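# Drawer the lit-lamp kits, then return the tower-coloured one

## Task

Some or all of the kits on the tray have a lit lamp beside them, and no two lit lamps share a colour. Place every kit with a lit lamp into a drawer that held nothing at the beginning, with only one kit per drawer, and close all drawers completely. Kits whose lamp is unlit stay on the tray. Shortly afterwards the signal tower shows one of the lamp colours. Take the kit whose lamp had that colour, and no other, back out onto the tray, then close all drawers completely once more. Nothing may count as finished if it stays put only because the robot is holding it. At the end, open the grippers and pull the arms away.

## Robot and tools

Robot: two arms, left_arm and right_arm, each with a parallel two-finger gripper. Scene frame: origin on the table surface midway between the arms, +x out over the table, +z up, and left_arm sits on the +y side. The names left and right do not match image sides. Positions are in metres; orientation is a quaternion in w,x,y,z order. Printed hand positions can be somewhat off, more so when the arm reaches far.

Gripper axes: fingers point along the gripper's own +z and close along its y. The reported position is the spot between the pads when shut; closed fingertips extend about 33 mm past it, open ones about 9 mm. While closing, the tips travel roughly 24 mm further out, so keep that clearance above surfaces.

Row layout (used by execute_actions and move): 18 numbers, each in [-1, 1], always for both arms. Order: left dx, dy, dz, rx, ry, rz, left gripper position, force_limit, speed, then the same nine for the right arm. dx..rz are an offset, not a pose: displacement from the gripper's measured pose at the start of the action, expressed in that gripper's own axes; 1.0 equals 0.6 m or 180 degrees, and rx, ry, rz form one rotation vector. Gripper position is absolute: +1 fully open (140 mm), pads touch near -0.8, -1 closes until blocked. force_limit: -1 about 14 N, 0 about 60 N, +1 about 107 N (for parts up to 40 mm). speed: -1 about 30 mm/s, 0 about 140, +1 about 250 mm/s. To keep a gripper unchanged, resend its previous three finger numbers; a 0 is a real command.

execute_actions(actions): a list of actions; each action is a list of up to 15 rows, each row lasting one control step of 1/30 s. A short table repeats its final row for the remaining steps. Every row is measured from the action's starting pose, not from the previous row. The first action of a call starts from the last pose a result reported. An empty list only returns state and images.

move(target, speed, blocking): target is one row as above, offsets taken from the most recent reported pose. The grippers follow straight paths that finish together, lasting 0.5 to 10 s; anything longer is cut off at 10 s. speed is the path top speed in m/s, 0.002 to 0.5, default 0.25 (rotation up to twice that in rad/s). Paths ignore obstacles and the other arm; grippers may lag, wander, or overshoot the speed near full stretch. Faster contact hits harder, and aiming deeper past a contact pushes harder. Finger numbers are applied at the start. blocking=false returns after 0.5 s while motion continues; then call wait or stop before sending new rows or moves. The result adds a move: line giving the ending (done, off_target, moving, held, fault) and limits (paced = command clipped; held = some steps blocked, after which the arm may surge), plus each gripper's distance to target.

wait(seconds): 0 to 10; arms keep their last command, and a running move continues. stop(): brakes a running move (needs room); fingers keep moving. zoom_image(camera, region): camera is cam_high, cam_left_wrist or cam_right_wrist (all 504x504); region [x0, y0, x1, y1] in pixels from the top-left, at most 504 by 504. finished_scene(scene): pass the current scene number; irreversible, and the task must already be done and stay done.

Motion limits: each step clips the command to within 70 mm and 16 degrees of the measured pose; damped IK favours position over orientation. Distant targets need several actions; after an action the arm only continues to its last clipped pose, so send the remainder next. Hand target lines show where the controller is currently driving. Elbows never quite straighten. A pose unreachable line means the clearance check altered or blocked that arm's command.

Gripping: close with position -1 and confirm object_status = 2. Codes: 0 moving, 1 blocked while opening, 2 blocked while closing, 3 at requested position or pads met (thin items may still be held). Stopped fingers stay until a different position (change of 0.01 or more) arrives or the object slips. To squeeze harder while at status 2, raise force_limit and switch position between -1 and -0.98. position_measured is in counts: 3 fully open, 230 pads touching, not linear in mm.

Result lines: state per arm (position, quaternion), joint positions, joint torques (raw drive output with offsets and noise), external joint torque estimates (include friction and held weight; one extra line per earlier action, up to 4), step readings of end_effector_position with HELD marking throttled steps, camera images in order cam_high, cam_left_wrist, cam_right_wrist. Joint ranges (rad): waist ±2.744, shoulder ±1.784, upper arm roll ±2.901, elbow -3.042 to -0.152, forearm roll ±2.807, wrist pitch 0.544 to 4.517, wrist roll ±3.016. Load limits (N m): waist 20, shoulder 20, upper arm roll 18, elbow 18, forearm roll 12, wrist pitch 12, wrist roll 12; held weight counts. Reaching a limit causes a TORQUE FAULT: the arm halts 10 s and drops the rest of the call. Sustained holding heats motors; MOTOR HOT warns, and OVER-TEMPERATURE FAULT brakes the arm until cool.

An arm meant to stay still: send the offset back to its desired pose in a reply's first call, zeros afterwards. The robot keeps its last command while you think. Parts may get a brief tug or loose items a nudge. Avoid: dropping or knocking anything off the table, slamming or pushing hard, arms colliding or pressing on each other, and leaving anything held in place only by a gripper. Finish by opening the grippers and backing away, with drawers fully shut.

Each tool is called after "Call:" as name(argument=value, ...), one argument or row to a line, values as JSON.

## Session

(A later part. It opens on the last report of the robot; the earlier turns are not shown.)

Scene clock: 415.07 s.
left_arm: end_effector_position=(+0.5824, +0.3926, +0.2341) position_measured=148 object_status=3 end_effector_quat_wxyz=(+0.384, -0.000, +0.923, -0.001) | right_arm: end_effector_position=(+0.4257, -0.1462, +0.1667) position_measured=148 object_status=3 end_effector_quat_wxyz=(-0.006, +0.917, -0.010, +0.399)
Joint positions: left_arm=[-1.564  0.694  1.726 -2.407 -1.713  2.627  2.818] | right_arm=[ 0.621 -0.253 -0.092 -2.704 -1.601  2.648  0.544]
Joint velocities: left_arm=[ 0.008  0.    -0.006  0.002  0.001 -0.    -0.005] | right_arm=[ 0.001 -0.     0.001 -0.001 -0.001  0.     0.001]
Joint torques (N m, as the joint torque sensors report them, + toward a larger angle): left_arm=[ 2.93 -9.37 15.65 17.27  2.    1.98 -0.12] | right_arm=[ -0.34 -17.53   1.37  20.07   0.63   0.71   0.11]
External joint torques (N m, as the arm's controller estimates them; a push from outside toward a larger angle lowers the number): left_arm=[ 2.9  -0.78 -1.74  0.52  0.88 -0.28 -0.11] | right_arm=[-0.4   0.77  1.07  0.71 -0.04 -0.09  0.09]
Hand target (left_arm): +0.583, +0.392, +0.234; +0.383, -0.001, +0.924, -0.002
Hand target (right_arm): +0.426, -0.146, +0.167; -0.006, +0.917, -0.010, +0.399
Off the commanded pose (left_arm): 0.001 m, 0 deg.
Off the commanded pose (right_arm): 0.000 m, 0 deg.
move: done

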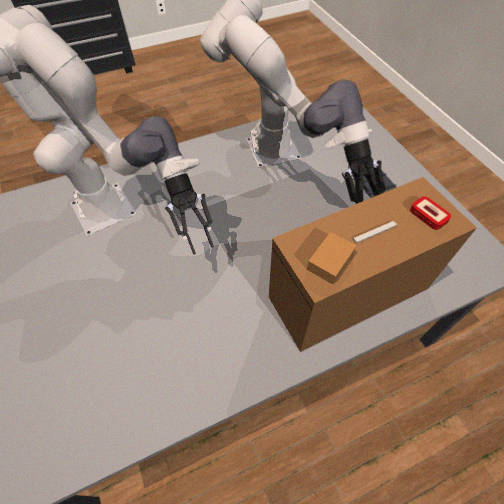

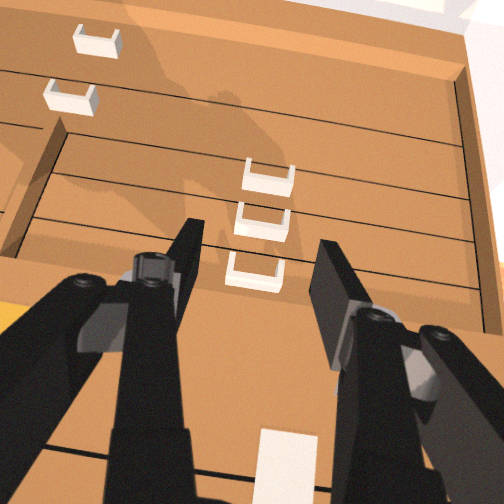

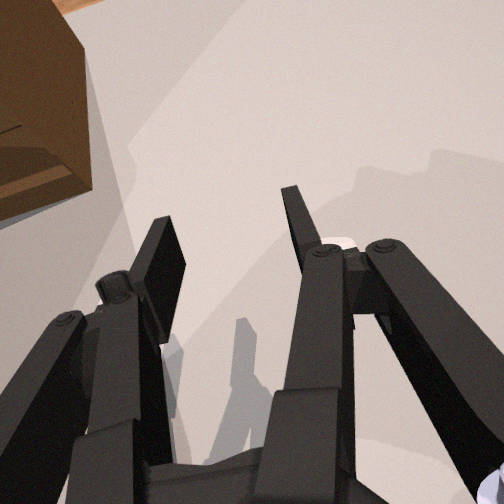

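Call:
move(
  target=[-0.014,0,0.014,0,0,0,-0.15,0.3,0,0,0,0,0,0,0,-0.15,0.3,0],
  speed=0.01,
)

Scene clock: 418.03 s.
left_arm: end_effector_position=(+0.5920, +0.3938, +0.2318) position_measured=148 object_status=3 end_effector_quat_wxyz=(+0.383, -0.001, +0.924, -0.000) | right_arm: end_effector_position=(+0.4257, -0.1462, +0.1667) position_measured=148 object_status=3 end_effector_quat_wxyz=(-0.006, +0.917, -0.010, +0.399)
Joint positions: left_arm=[-1.515  0.694  1.686 -2.376 -1.712  2.626  2.812] | right_arm=[ 0.621 -0.253 -0.092 -2.704 -1.601  2.648  0.544]
Joint velocities: left_arm=[ 0.005 -0.001 -0.004  0.002  0.    -0.001 -0.004] | right_arm=[-0.001  0.    -0.001  0.     0.     0.     0.   ]
Joint torques (N m, as the joint torque sensors report them, + toward a larger angle): left_arm=[  2.12 -10.92  16.96  20.27   1.98   2.08   0.02] | right_arm=[ -0.5  -17.58   1.41  19.93   0.63   0.73   0.1 ]
External joint torques (N m, as the arm's controller estimates them; a push from outside toward a larger angle lowers the number): left_arm=[ 2.12 -1.11 -0.86  3.5   0.86 -0.19  0.05] | right_arm=[-0.45  0.7   1.23  0.56 -0.04 -0.05  0.08]
Hand target (left_arm): +0.594, +0.393, +0.234; +0.383, -0.000, +0.924, -0.001
Hand target (right_arm): +0.426, -0.146, +0.167; -0.006, +0.917, -0.010, +0.399
Off the commanded pose (left_arm): 0.003 m, 0 deg.
Off the commanded pose (right_arm): 0.000 m, 0 deg.
move: done

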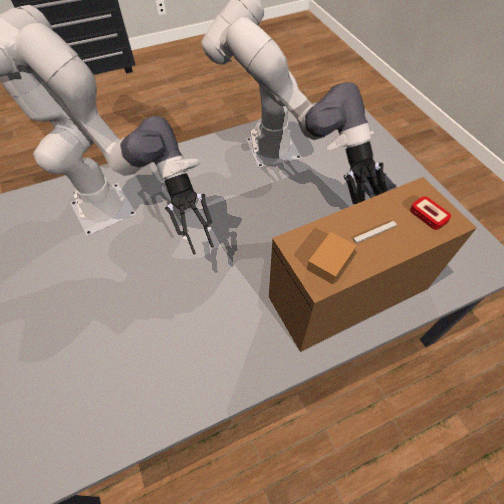

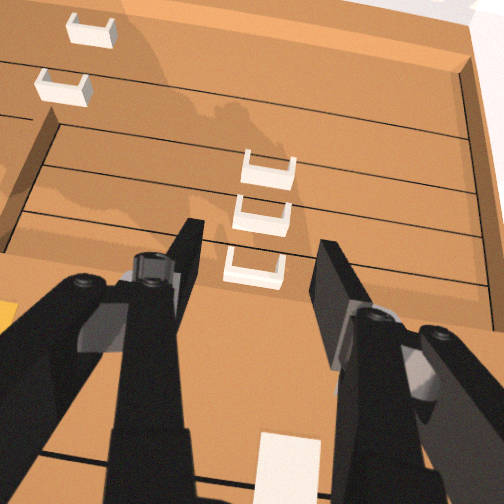

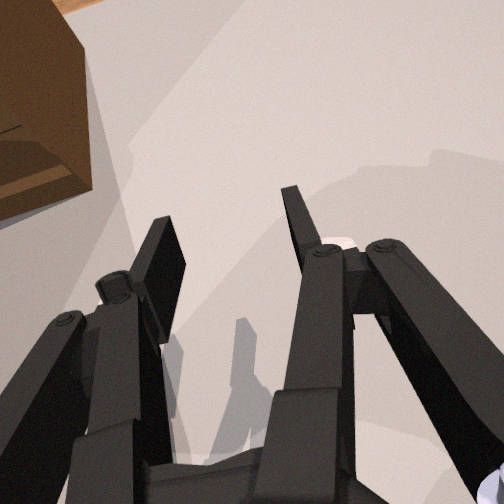

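Call:
move(
  target=[0.004,0,0.014,0,0,0,-0.15,0.3,0,0,0,0,0,0,0,-0.15,0.3,0],
  speed=0.01,
)

Call:
move(
  target=[0,0,0,0,0,0,-1,0.3,-0.2,0,0,0,0,0,0,-0.15,0.3,0],
)

Scene clock: 421.10 s.
left_arm: end_effector_position=(+0.5950, +0.3931, +0.2228) position_measured=148 object_status=3 end_effector_quat_wxyz=(+0.381, -0.003, +0.925, -0.002) | right_arm: end_effector_position=(+0.4257, -0.1462, +0.1667) position_measured=148 object_status=3 end_effector_quat_wxyz=(-0.006, +0.917, -0.010, +0.399)
Joint positions: left_arm=[-1.482  0.694  1.65  -2.366 -1.735  2.626  2.825] | right_arm=[ 0.621 -0.253 -0.092 -2.704 -1.601  2.648  0.544]
Joint velocities: left_arm=[ 0.005  0.    -0.003  0.002 -0.007 -0.     0.011] | right_arm=[ 0.     0.     0.002 -0.002 -0.001 -0.001 -0.001]
Joint torques (N m, as the joint torque sensors report them, + toward a larger angle): left_arm=[ 1.65 -9.5  15.8  18.11  0.01  2.49  0.14] | right_arm=[ -0.36 -17.7    1.41  19.98   0.63   0.67   0.11]
External joint torques (N m, as the arm's controller estimates them; a push from outside toward a larger angle lowers the number): left_arm=[ 1.57  1.23 -2.24  1.62 -1.1   0.24  0.16] | right_arm=[-0.39  0.53  1.16  0.74 -0.03 -0.12  0.1 ]
Hand target (left_arm): +0.596, +0.394, +0.224; +0.382, -0.001, +0.924, -0.000
Hand target (right_arm): +0.426, -0.146, +0.167; -0.006, +0.917, -0.010, +0.399
Off the commanded pose (left_arm): 0.002 m, 0 deg.
Off the commanded pose (right_arm): 0.000 m, 0 deg.
move: done

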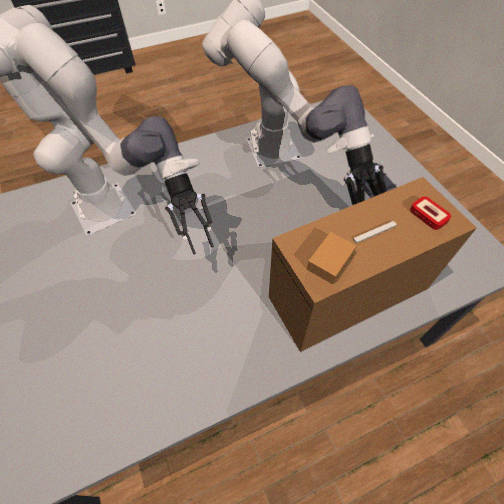

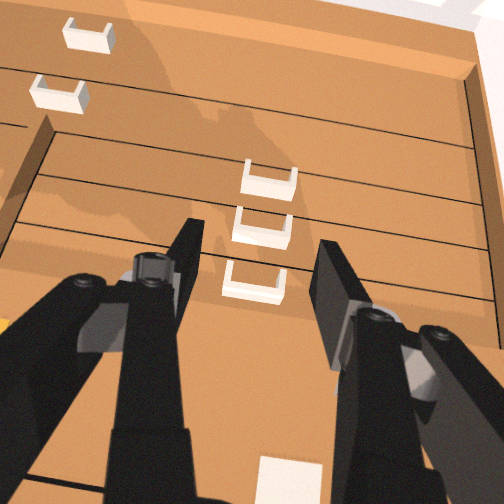

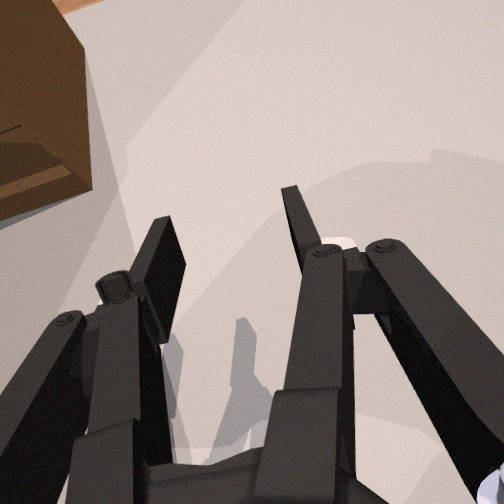

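Scene clock: 421.60 s.
left_arm: end_effector_position=(+0.5951, +0.3931, +0.2229) position_measured=194 object_status=2 end_effector_quat_wxyz=(+0.381, -0.002, +0.925, -0.002) | right_arm: end_effector_position=(+0.4257, -0.1462, +0.1667) position_measured=148 object_status=3 end_effector_quat_wxyz=(-0.006, +0.917, -0.010, +0.399)
Joint positions: left_arm=[-1.482  0.694  1.65  -2.366 -1.735  2.626  2.825] | right_arm=[ 0.621 -0.253 -0.092 -2.704 -1.601  2.648  0.544]
Joint velocities: left_arm=[ 0.    -0.001  0.    -0.     0.     0.     0.   ] | right_arm=[ 0.001 -0.    -0.    -0.    -0.002 -0.    -0.003]
Joint torques (N m, as the joint torque sensors report them, + toward a larger angle): left_arm=[  0.94 -10.26  17.91  16.18   0.98   2.16   0.02] | right_arm=[ -0.47 -17.57   1.33  19.91   0.64   0.72   0.1 ]
External joint torques (N m, as the arm's controller estimates them; a push from outside toward a larger angle lowers the number): left_arm=[ 0.84  0.47 -0.15 -0.29 -0.13 -0.1   0.04] | right_arm=[-0.47  0.74  1.1   0.52 -0.02 -0.07  0.08]
Hand target (left_arm): +0.595, +0.393, +0.223; +0.381, -0.003, +0.925, -0.002
Hand target (right_arm): +0.426, -0.146, +0.167; -0.006, +0.917, -0.010, +0.399
Off the commanded pose (left_arm): 0.000 m, 0 deg.
Off the commanded pose (right_arm): 0.000 m, 0 deg.
move: done

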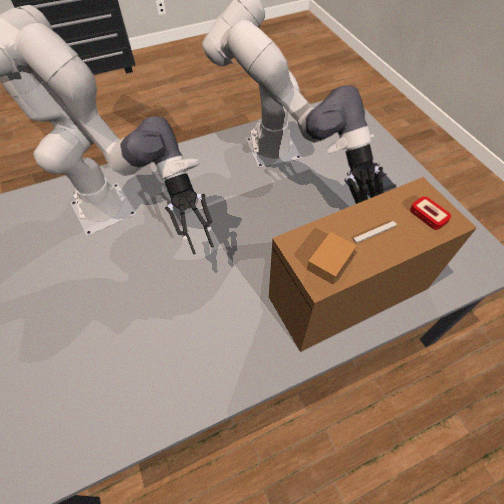

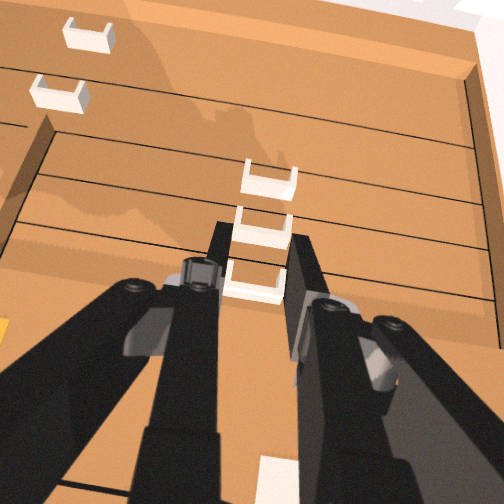

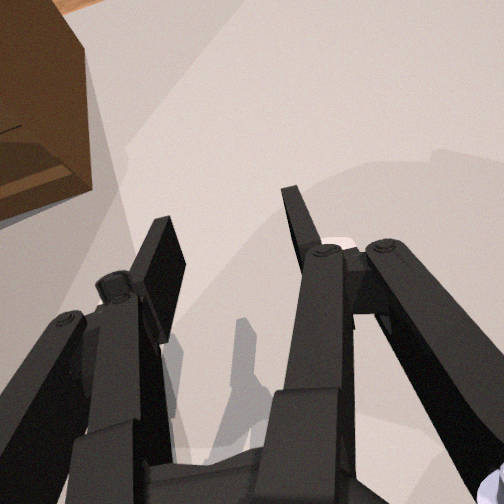

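Gripped. Pull, easing tilt a little.

Call:
move(
  target=[0.059,0,-0.059,0,0,0,-1,0.3,-0.2,0,0,0,0,0,0,-0.15,0.3,0],
  speed=0.05,
)

Scene clock: 423.77 s.
left_arm: end_effector_position=(+0.5465, +0.3918, +0.2248) position_measured=194 object_status=2 end_effector_quat_wxyz=(+0.381, -0.002, +0.924, -0.002) | right_arm: end_effector_position=(+0.4257, -0.1462, +0.1667) position_measured=148 object_status=3 end_effector_quat_wxyz=(-0.006, +0.917, -0.010, +0.399)
Joint positions: left_arm=[-1.696  0.716  1.819 -2.517 -1.75   2.623  2.848] | right_arm=[ 0.621 -0.253 -0.092 -2.704 -1.601  2.648  0.544]
Joint velocities: left_arm=[-0.007  0.     0.005 -0.005  0.    -0.001  0.004] | right_arm=[ 0.     0.001 -0.001 -0.    -0.001  0.     0.   ]
Joint torques (N m, as the joint torque sensors report them, + toward a larger angle): left_arm=[-0.97 -4.89 16.9  14.06  0.04  1.94  0.17] | right_arm=[ -0.57 -17.53   1.36  19.83   0.62   0.72   0.13]
External joint torques (N m, as the arm's controller estimates them; a push from outside toward a larger angle lowers the number): left_arm=[-1.03  1.2   0.56 -2.41 -1.06 -0.27  0.18] | right_arm=[-0.57  0.83  1.13  0.39 -0.05 -0.08  0.11]
Hand target (left_arm): +0.545, +0.392, +0.225; +0.382, -0.002, +0.924, -0.002
Hand target (right_arm): +0.426, -0.146, +0.167; -0.006, +0.917, -0.010, +0.399
Off the commanded pose (left_arm): 0.002 m, 0 deg.
Off the commanded pose (right_arm): 0.000 m, 0 deg.
move: done

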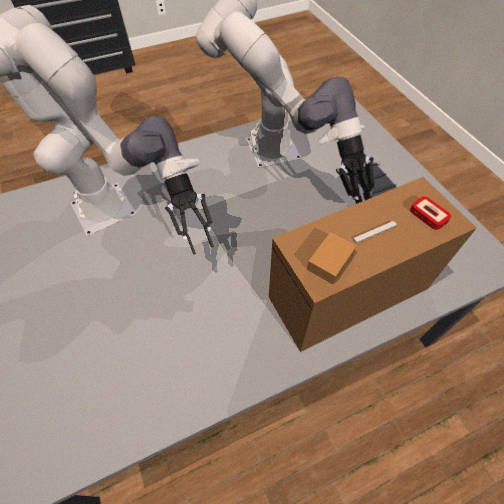

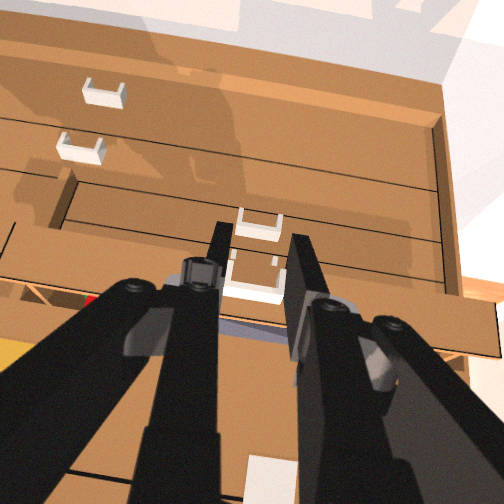

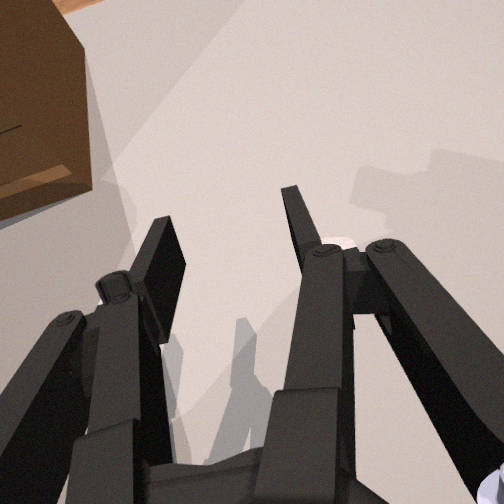

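Call:
move(
  target=[-0.06,0,0.06,0,0,0,-1,0.3,-0.2,0,0,0,0,0,0,-0.15,0.3,0],
  speed=0.04,
)

Call:
move(
  target=[0.012,0,-0.012,0,0,0,-0.15,0.3,0,0,0,0,0,0,0,-0.15,0.3,0],
  speed=0.03,
)

Call:
move(
  target=[0.032,0,0.032,0,0.02,0,-0.15,0.3,0,0,0,0,0,0,0,-0.15,0.3,0],
  speed=0.04,
)

Scene clock: 428.50 s.
left_arm: end_effector_position=(+0.5957, +0.3931, +0.2229) position_measured=194 object_status=2 end_effector_quat_wxyz=(+0.381, -0.002, +0.925, -0.001) | right_arm: end_effector_position=(+0.4257, -0.1462, +0.1667) position_measured=148 object_status=3 end_effector_quat_wxyz=(-0.006, +0.917, -0.010, +0.399)
Joint positions: left_arm=[-1.48   0.697  1.647 -2.364 -1.735  2.626  2.825] | right_arm=[ 0.621 -0.253 -0.092 -2.704 -1.601  2.648  0.544]
Joint velocities: left_arm=[ 0.004 -0.002 -0.002  0.002  0.003  0.    -0.007] | right_arm=[ 0.    -0.001  0.001 -0.     0.    -0.     0.001]
Joint torques (N m, as the joint torque sensors report them, + toward a larger angle): left_arm=[  3.94 -10.83  16.32  19.55   1.87   1.99  -0.19] | right_arm=[ -0.49 -17.37   1.12  19.59   0.64   0.7    0.09]
External joint torques (N m, as the arm's controller estimates them; a push from outside toward a larger angle lowers the number): left_arm=[ 3.9   0.03 -1.74  3.1   0.77 -0.26 -0.17] | right_arm=[-0.52  1.03  0.86  0.15 -0.03 -0.1   0.07]
Hand target (left_arm): +0.597, +0.393, +0.223; +0.380, -0.003, +0.925, -0.002
Hand target (right_arm): +0.426, -0.146, +0.167; -0.006, +0.917, -0.010, +0.399
Off the commanded pose (left_arm): 0.003 m, 0 deg.
Off the commanded pose (right_arm): 0.000 m, 0 deg.
move: done

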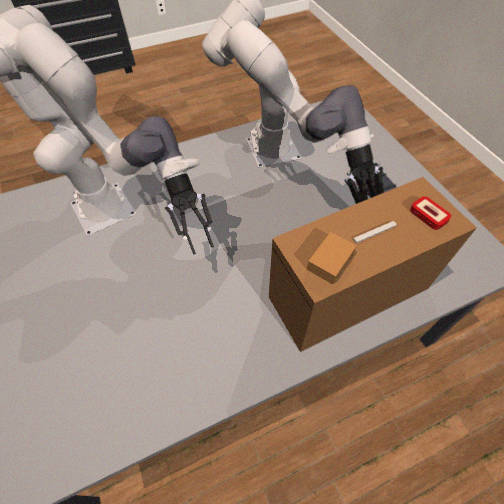

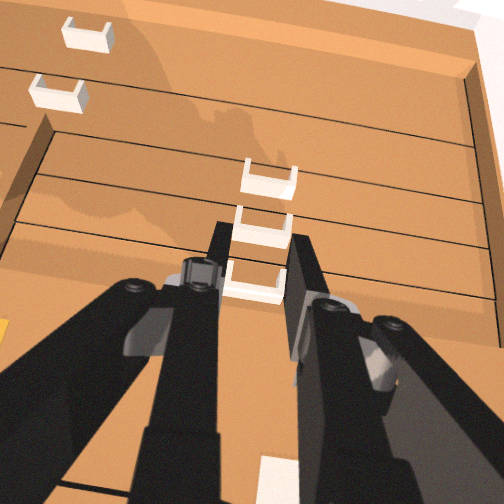

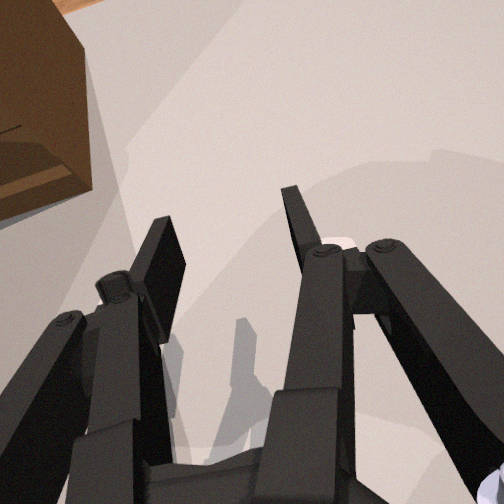

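Scene clock: 429.20 s.
left_arm: end_effector_position=(+0.5864, +0.3926, +0.2233) position_measured=148 object_status=3 end_effector_quat_wxyz=(+0.380, -0.002, +0.925, -0.002) | right_arm: end_effector_position=(+0.4257, -0.1462, +0.1667) position_measured=148 object_status=3 end_effector_quat_wxyz=(-0.006, +0.917, -0.010, +0.399)
Joint positions: left_arm=[-1.521  0.697  1.68  -2.392 -1.736  2.626  2.828] | right_arm=[ 0.621 -0.253 -0.092 -2.704 -1.601  2.648  0.544]
Joint velocities: left_arm=[-0.008 -0.     0.007 -0.005  0.001  0.     0.003] | right_arm=[ 0.001  0.003  0.     0.001 -0.    -0.    -0.   ]
Joint torques (N m, as the joint torque sensors report them, + toward a larger angle): left_arm=[-2.03 -9.14 18.02 14.67  0.06  2.29  0.29] | right_arm=[ -0.5  -17.82   1.28  19.78   0.61   0.71   0.13]
External joint torques (N m, as the arm's controller estimates them; a push from outside toward a larger angle lowers the number): left_arm=[-2.16  0.66  0.23 -1.79 -1.05  0.03  0.31] | right_arm=[-0.5   0.5   1.04  0.32 -0.06 -0.09  0.11]
Hand target (left_arm): +0.586, +0.393, +0.223; +0.381, -0.002, +0.925, -0.001
Hand target (right_arm): +0.426, -0.146, +0.167; -0.006, +0.917, -0.010, +0.399
Off the commanded pose (left_arm): 0.001 m, 0 deg.
Off the commanded pose (right_arm): 0.000 m, 0 deg.
move: done

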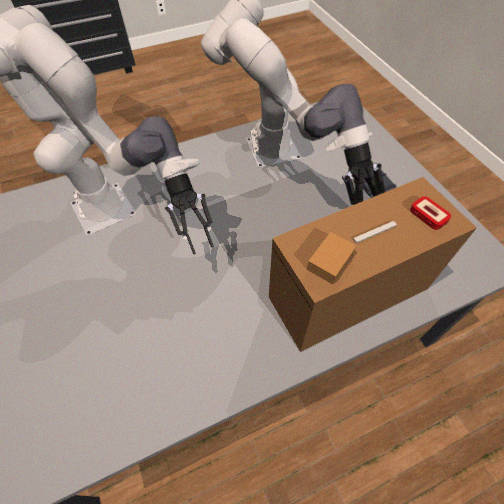

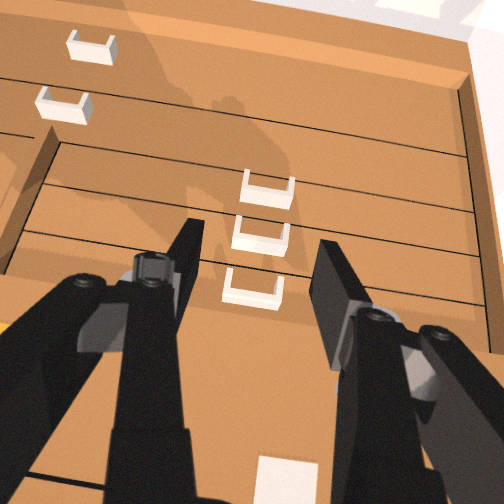

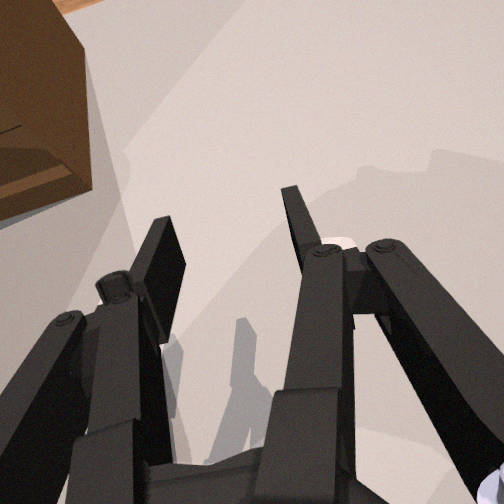

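Scene clock: 430.30 s.
left_arm: end_effector_position=(+0.5855, +0.3938, +0.1957) position_measured=148 object_status=3 end_effector_quat_wxyz=(+0.352, -0.000, +0.936, +0.001) | right_arm: end_effector_position=(+0.4257, -0.1462, +0.1667) position_measured=148 object_status=3 end_effector_quat_wxyz=(-0.006, +0.917, -0.010, +0.399)
Joint positions: left_arm=[-1.445  0.693  1.599 -2.372 -1.686  2.621  2.792] | right_arm=[ 0.621 -0.253 -0.092 -2.704 -1.601  2.648  0.544]
Joint velocities: left_arm=[ 0.003 -0.003 -0.004  0.002  0.009 -0.    -0.023] | right_arm=[-0.     0.    -0.     0.    -0.     0.    -0.001]
Joint torques (N m, as the joint torque sensors report them, + toward a larger angle): left_arm=[  1.28 -12.29  17.32  17.45   2.02   1.74  -0.04] | right_arm=[ -0.24 -17.67   1.46  19.82   0.63   0.71   0.08]
External joint torques (N m, as the arm's controller estimates them; a push from outside toward a larger angle lowers the number): left_arm=[ 1.33 -0.6  -0.65  1.41  0.94 -0.64 -0.02] | right_arm=[-0.24  0.7   1.23  0.39 -0.04 -0.09  0.06]
Hand target (left_arm): +0.586, +0.393, +0.195; +0.350, -0.002, +0.937, -0.002
Hand target (right_arm): +0.426, -0.146, +0.167; -0.006, +0.917, -0.010, +0.399
Off the commanded pose (left_arm): 0.002 m, 0 deg.
Off the commanded pose (right_arm): 0.000 m, 0 deg.
move: done

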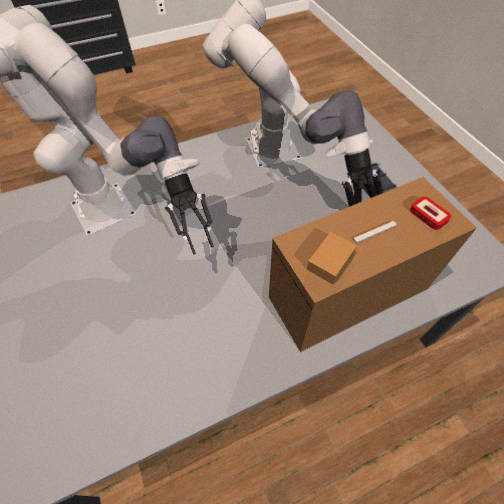

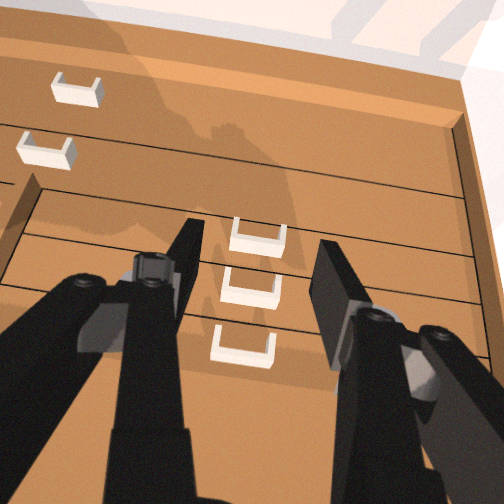

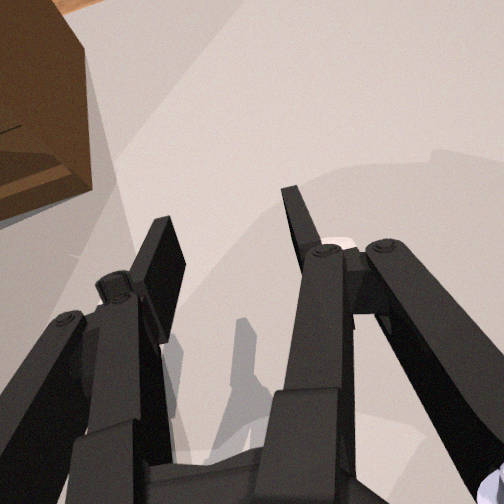

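Call:
move(
  target=[-0.013,-0.006,0.016,0,0,0,-0.15,0.3,0,0,0,0,0,0,0,-0.15,0.3,0],
  speed=0.015,
)

Call:
move(
  target=[0,0,0,0,0,0,-1,0.3,-0.2,0,0,0,0,0,0,-0.15,0.3,0],
)

Call:
move(
  target=[0.0625,0,-0.055,0,0,0,-1,0.3,-0.2,0,0,0,0,0,0,-0.15,0.3,0],
  speed=0.05,
)

Scene clock: 433.63 s.
left_arm: end_effector_position=(+0.5965, +0.3896, +0.1926) position_measured=148 object_status=3 end_effector_quat_wxyz=(+0.351, +0.002, +0.936, -0.000) | right_arm: end_effector_position=(+0.4257, -0.1462, +0.1667) position_measured=148 object_status=3 end_effector_quat_wxyz=(-0.006, +0.917, -0.010, +0.399)
Joint positions: left_arm=[-1.399  0.698  1.555 -2.337 -1.685  2.621  2.782] | right_arm=[ 0.621 -0.253 -0.092 -2.704 -1.601  2.648  0.544]
Joint velocities: left_arm=[ 0.006 -0.001 -0.005  0.004 -0.001  0.001 -0.005] | right_arm=[-0.     0.    -0.001 -0.003 -0.001 -0.     0.   ]
Joint torques (N m, as the joint torque sensors report them, + toward a larger angle): left_arm=[  1.77 -11.61  17.6   16.9    1.11   2.58  -0.01] | right_arm=[ -0.3  -17.4    1.41  19.9    0.63   0.69   0.14]
External joint torques (N m, as the arm's controller estimates them; a push from outside toward a larger angle lowers the number): left_arm=[ 1.77  1.62 -0.87  0.94  0.03  0.18  0.01] | right_arm=[-0.24  0.87  1.24  0.59 -0.03 -0.09  0.12]
Hand target (left_arm): +0.598, +0.390, +0.193; +0.351, -0.000, +0.936, +0.001
Hand target (right_arm): +0.426, -0.146, +0.167; -0.006, +0.917, -0.010, +0.399
Off the commanded pose (left_arm): 0.002 m, 0 deg.
Off the commanded pose (right_arm): 0.000 m, 0 deg.
move: done

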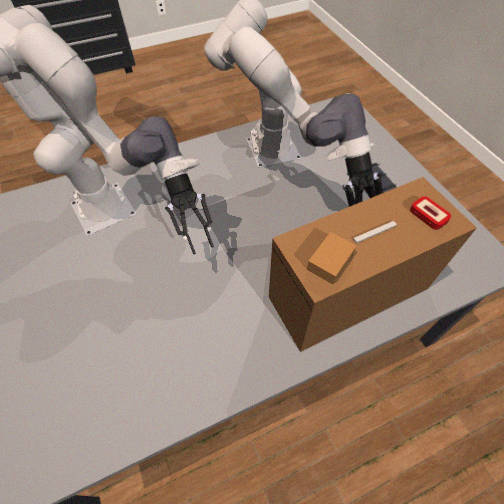

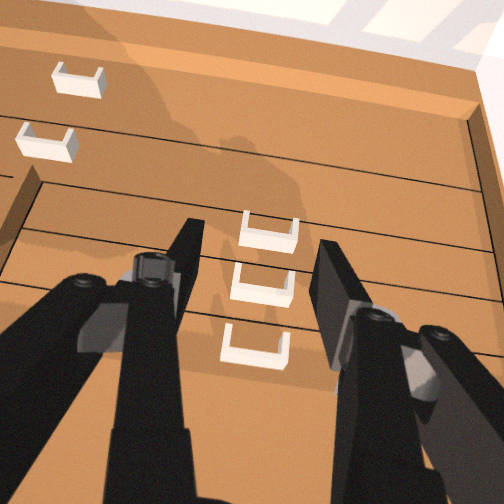

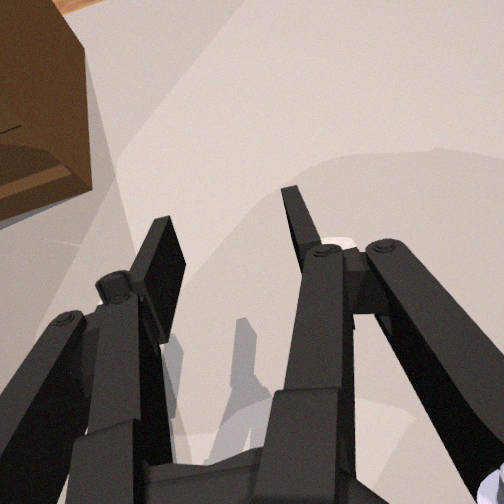

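Scene clock: 434.13 s.
left_arm: end_effector_position=(+0.5961, +0.3933, +0.1930) position_measured=194 object_status=2 end_effector_quat_wxyz=(+0.351, -0.001, +0.936, +0.002) | right_arm: end_effector_position=(+0.4257, -0.1462, +0.1667) position_measured=148 object_status=3 end_effector_quat_wxyz=(-0.006, +0.917, -0.010, +0.399)
Joint positions: left_arm=[-1.397  0.698  1.556 -2.338 -1.685  2.624  2.782] | right_arm=[ 0.621 -0.253 -0.092 -2.704 -1.601  2.648  0.544]
Joint velocities: left_arm=[-0.    -0.002 -0.001  0.    -0.     0.    -0.   ] | right_arm=[ 0.     0.001 -0.    -0.001 -0.    -0.     0.003]
Joint torques (N m, as the joint torque sensors report them, + toward a larger angle): left_arm=[ -1.65 -13.65  17.27  16.37   1.21   2.     0.02] | right_arm=[ -0.41 -17.59   1.26  19.95   0.65   0.7    0.12]
External joint torques (N m, as the arm's controller estimates them; a push from outside toward a larger angle lowers the number): left_arm=[-1.62 -0.45 -1.2   0.34  0.12 -0.41  0.04] | right_arm=[-0.41  0.65  1.02  0.6  -0.02 -0.09  0.1 ]
Hand target (left_arm): +0.597, +0.390, +0.193; +0.351, +0.002, +0.936, -0.000
Hand target (right_arm): +0.426, -0.146, +0.167; -0.006, +0.917, -0.010, +0.399
Off the commanded pose (left_arm): 0.004 m, 0 deg.
Off the commanded pose (right_arm): 0.000 m, 0 deg.
move: off_target (left_arm)

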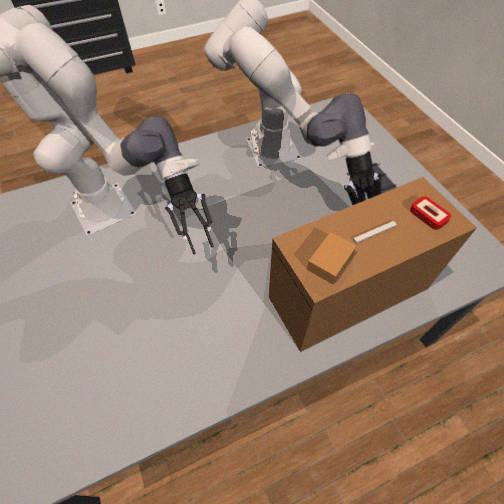

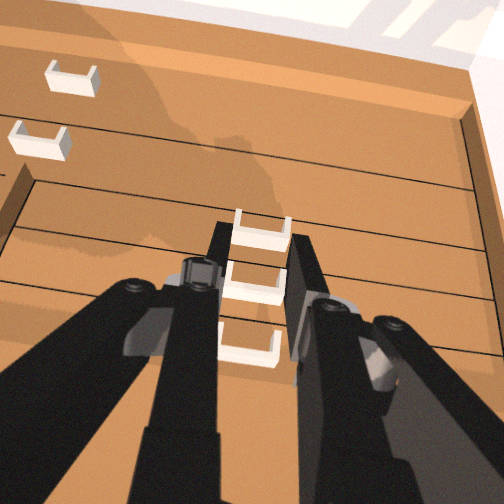

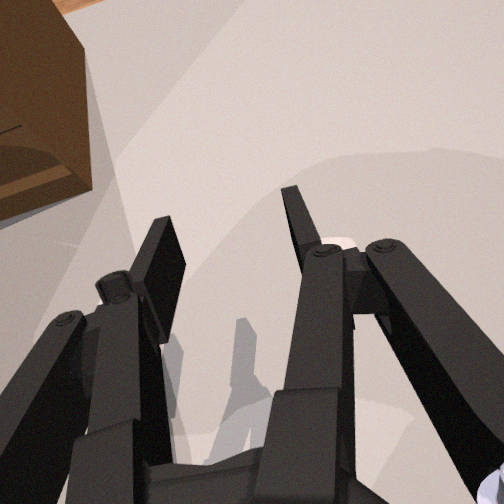

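Scene clock: 435.47 s.
left_arm: end_effector_position=(+0.5478, +0.3920, +0.1949) position_measured=194 object_status=2 end_effector_quat_wxyz=(+0.352, -0.001, +0.936, +0.002) | right_arm: end_effector_position=(+0.4257, -0.1462, +0.1667) position_measured=148 object_status=3 end_effector_quat_wxyz=(-0.006, +0.917, -0.010, +0.399)
Joint positions: left_arm=[-1.606  0.701  1.718 -2.489 -1.712  2.626  2.817] | right_arm=[ 0.621 -0.253 -0.092 -2.704 -1.601  2.648  0.544]
Joint velocities: left_arm=[-0.006 -0.     0.005 -0.004 -0.002  0.001  0.006] | right_arm=[ 0.    -0.    -0.     0.     0.     0.    -0.002]
Joint torques (N m, as the joint torque sensors report them, + toward a larger angle): left_arm=[-1.48 -7.72 17.18 14.05 -0.02  2.43  0.17] | right_arm=[ -0.44 -17.6    1.36  20.03   0.61   0.69   0.1 ]
External joint torques (N m, as the arm's controller estimates them; a push from outside toward a larger angle lowers the number): left_arm=[-1.46  0.26  0.46 -1.88 -1.1   0.09  0.19] | right_arm=[-0.44  0.8   1.13  0.55 -0.07 -0.11  0.08]
Hand target (left_arm): +0.547, +0.392, +0.195; +0.352, -0.000, +0.936, +0.003
Hand target (right_arm): +0.426, -0.146, +0.167; -0.006, +0.917, -0.010, +0.399
Off the commanded pose (left_arm): 0.003 m, 0 deg.
Off the commanded pose (right_arm): 0.000 m, 0 deg.
move: done

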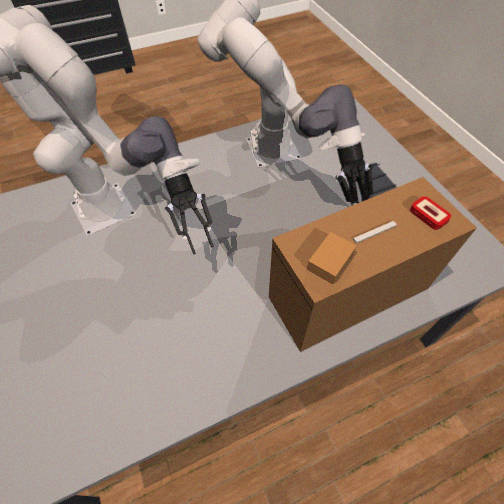

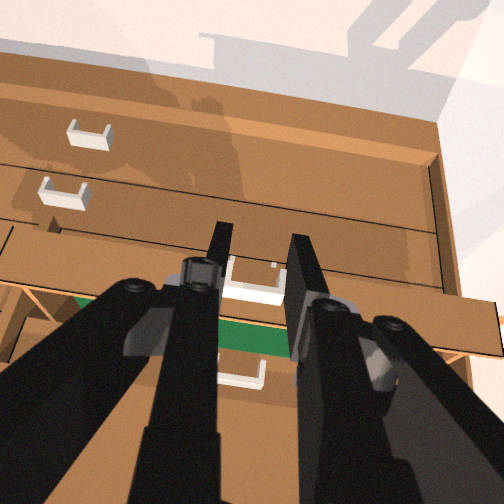

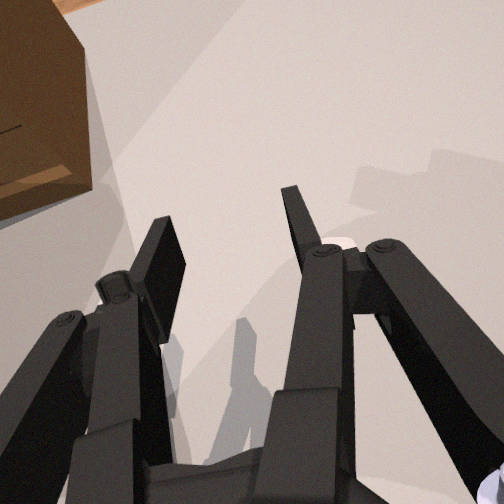

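Call:
move(
  target=[0.081,0,-0.071,0,0.02,0,-1,0.3,-0.2,0,0,0,0,0,0,-0.15,0.3,0],
  speed=0.05,
)

Call:
move(
  target=[-0.02,0,-0.05,0,0,0,-0.15,0.3,0,0,0,0,0,0,0,-0.15,0.3,0],
  speed=0.06,
)

Call:
move(
  target=[-0.017,0,-0.07,0,0.2,0,-0.15,0.3,0,0,0,0,0,0,0,-0.15,0.3,0],
  speed=0.15,
)

Scene clock: 439.43 s.
left_arm: end_effector_position=(+0.4854, +0.3910, +0.1976) position_measured=194 object_status=2 end_effector_quat_wxyz=(+0.326, +0.001, +0.945, +0.004) | right_arm: end_effector_position=(+0.4257, -0.1462, +0.1667) position_measured=148 object_status=3 end_effector_quat_wxyz=(-0.006, +0.917, -0.010, +0.399)
Joint positions: left_arm=[-1.856  0.768  1.933 -2.659 -1.58   2.574  2.714] | right_arm=[ 0.621 -0.253 -0.092 -2.704 -1.601  2.648  0.544]
Joint velocities: left_arm=[-0.006 -0.     0.007 -0.003  0.016 -0.004 -0.028] | right_arm=[ 0.     0.     0.001 -0.001  0.001 -0.    -0.002]
Joint torques (N m, as the joint torque sensors report them, + toward a larger angle): left_arm=[-1.3  -3.06 15.37 13.96  2.31  1.93 -0.02] | right_arm=[ -0.54 -17.6    1.21  20.04   0.62   0.71   0.1 ]
External joint torques (N m, as the arm's controller estimates them; a push from outside toward a larger angle lowers the number): left_arm=[-1.33  0.94  0.41 -2.09  1.32 -0.61  0.  ] | right_arm=[-0.54  0.76  0.97  0.67 -0.05 -0.08  0.08]
Hand target (left_arm): +0.483, +0.392, +0.196; +0.323, -0.002, +0.946, +0.003
Hand target (right_arm): +0.426, -0.146, +0.167; -0.006, +0.917, -0.010, +0.399
Off the commanded pose (left_arm): 0.004 m, 1 deg.
Off the commanded pose (right_arm): 0.000 m, 0 deg.
move: off_target (left_arm)

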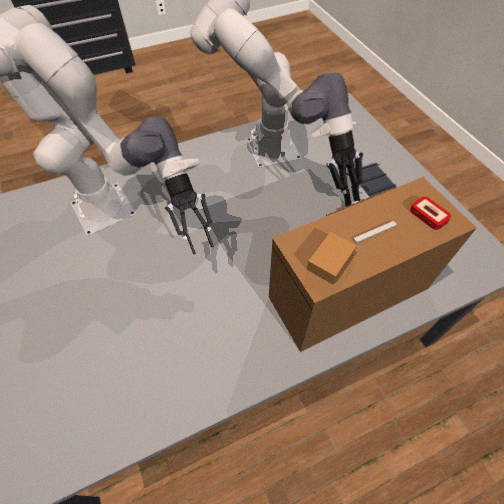

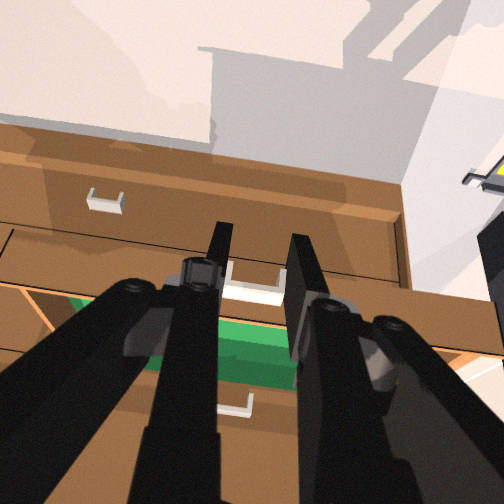

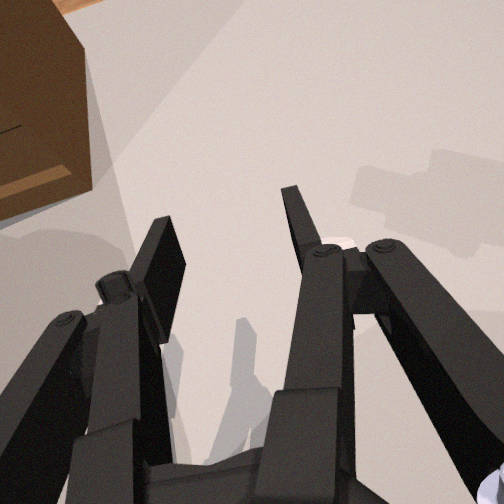

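Scene clock: 440.43 s.
left_arm: end_effector_position=(+0.4770, +0.3923, +0.2299) position_measured=148 object_status=3 end_effector_quat_wxyz=(+0.328, +0.005, +0.945, +0.008) | right_arm: end_effector_position=(+0.4257, -0.1462, +0.1667) position_measured=148 object_status=3 end_effector_quat_wxyz=(-0.006, +0.917, -0.010, +0.399)
Joint positions: left_arm=[-1.932  0.837  2.052 -2.679 -1.461  2.511  2.629] | right_arm=[ 0.621 -0.253 -0.092 -2.704 -1.601  2.648  0.544]
Joint velocities: left_arm=[-0.002  0.003 -0.001  0.     0.009 -0.013 -0.037] | right_arm=[-0.001  0.001 -0.001  0.001 -0.    -0.001 -0.002]
Joint torques (N m, as the joint torque sensors report them, + toward a larger angle): left_arm=[-0.95 -2.61 14.91 15.91  1.98  2.2  -0.12] | right_arm=[ -0.31 -17.72   1.31  19.99   0.63   0.68   0.12]
External joint torques (N m, as the arm's controller estimates them; a push from outside toward a larger angle lowers the number): left_arm=[-0.93  0.82 -0.05 -1.22  1.05 -0.48 -0.11] | right_arm=[-0.27  0.59  1.11  0.53 -0.04 -0.1   0.1 ]
Hand target (left_arm): +0.475, +0.392, +0.229; +0.326, +0.001, +0.946, +0.005
Hand target (right_arm): +0.426, -0.146, +0.167; -0.006, +0.917, -0.010, +0.399
Off the commanded pose (left_arm): 0.002 m, 1 deg.
Off the commanded pose (right_arm): 0.000 m, 0 deg.
move: done

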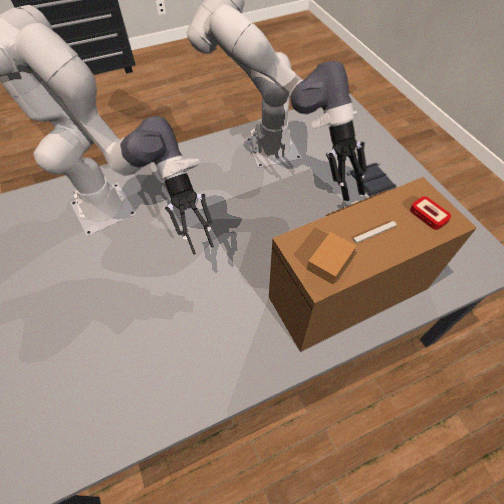

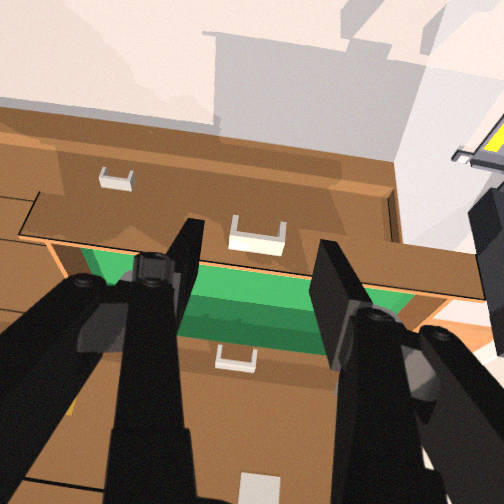

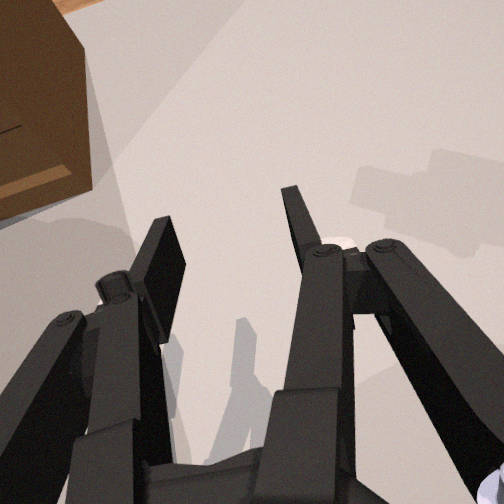

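Scene clock: 443.17 s.
left_arm: end_effector_position=(+0.4553, +0.3971, +0.2675) position_measured=148 object_status=3 end_effector_quat_wxyz=(+0.018, +0.000, +1.000, +0.013) | right_arm: end_effector_position=(+0.4257, -0.1462, +0.1667) position_measured=148 object_status=3 end_effector_quat_wxyz=(-0.006, +0.917, -0.010, +0.399)
Joint positions: left_arm=[-1.474  0.736  1.929 -2.105 -0.691  1.791  2.145] | right_arm=[ 0.621 -0.253 -0.092 -2.704 -1.601  2.648  0.544]
Joint velocities: left_arm=[ 0.002  0.003 -0.     0.    -0.001 -0.015 -0.014] | right_arm=[ 0.001 -0.001  0.001  0.001 -0.    -0.001  0.001]
Joint torques (N m, as the joint torque sensors report them, + toward a larger angle): left_arm=[ 1.91 -7.4  17.58 19.43  1.61  2.08 -0.11] | right_arm=[ -0.45 -17.6    1.47  19.76   0.63   0.72   0.14]
External joint torques (N m, as the arm's controller estimates them; a push from outside toward a larger angle lowers the number): left_arm=[ 1.97  2.21 -1.55  0.53  0.77 -0.44 -0.11] | right_arm=[-0.49  0.79  1.2   0.3  -0.04 -0.08  0.12]
Hand target (left_arm): +0.454, +0.397, +0.267; +0.015, -0.003, +1.000, +0.014
Hand target (right_arm): +0.426, -0.146, +0.167; -0.006, +0.917, -0.010, +0.399
Off the commanded pose (left_arm): 0.007 m, 1 deg.
Off the commanded pose (right_arm): 0.000 m, 0 deg.
move: off_target (left_arm)

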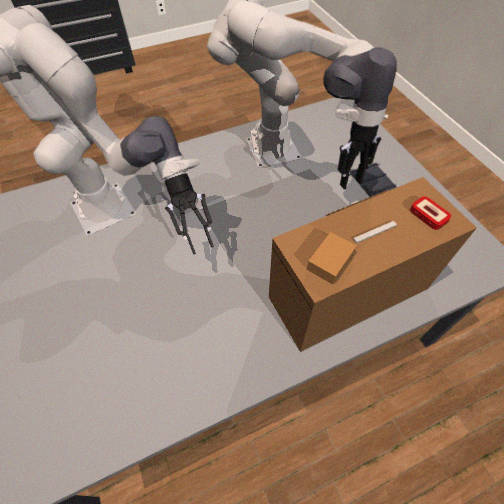

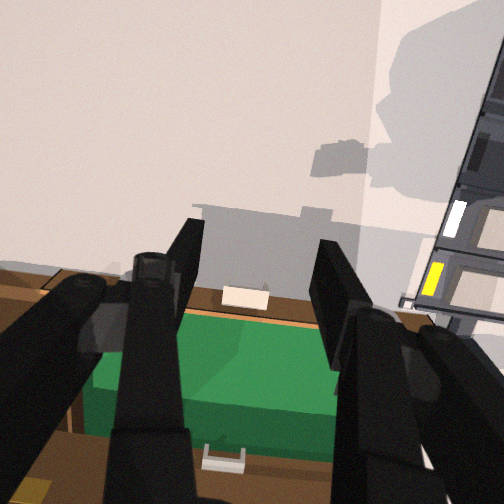

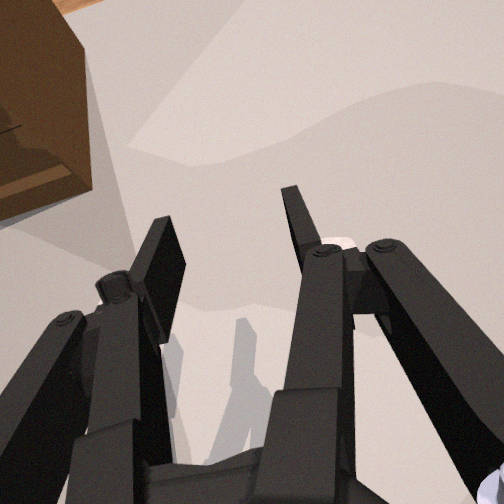

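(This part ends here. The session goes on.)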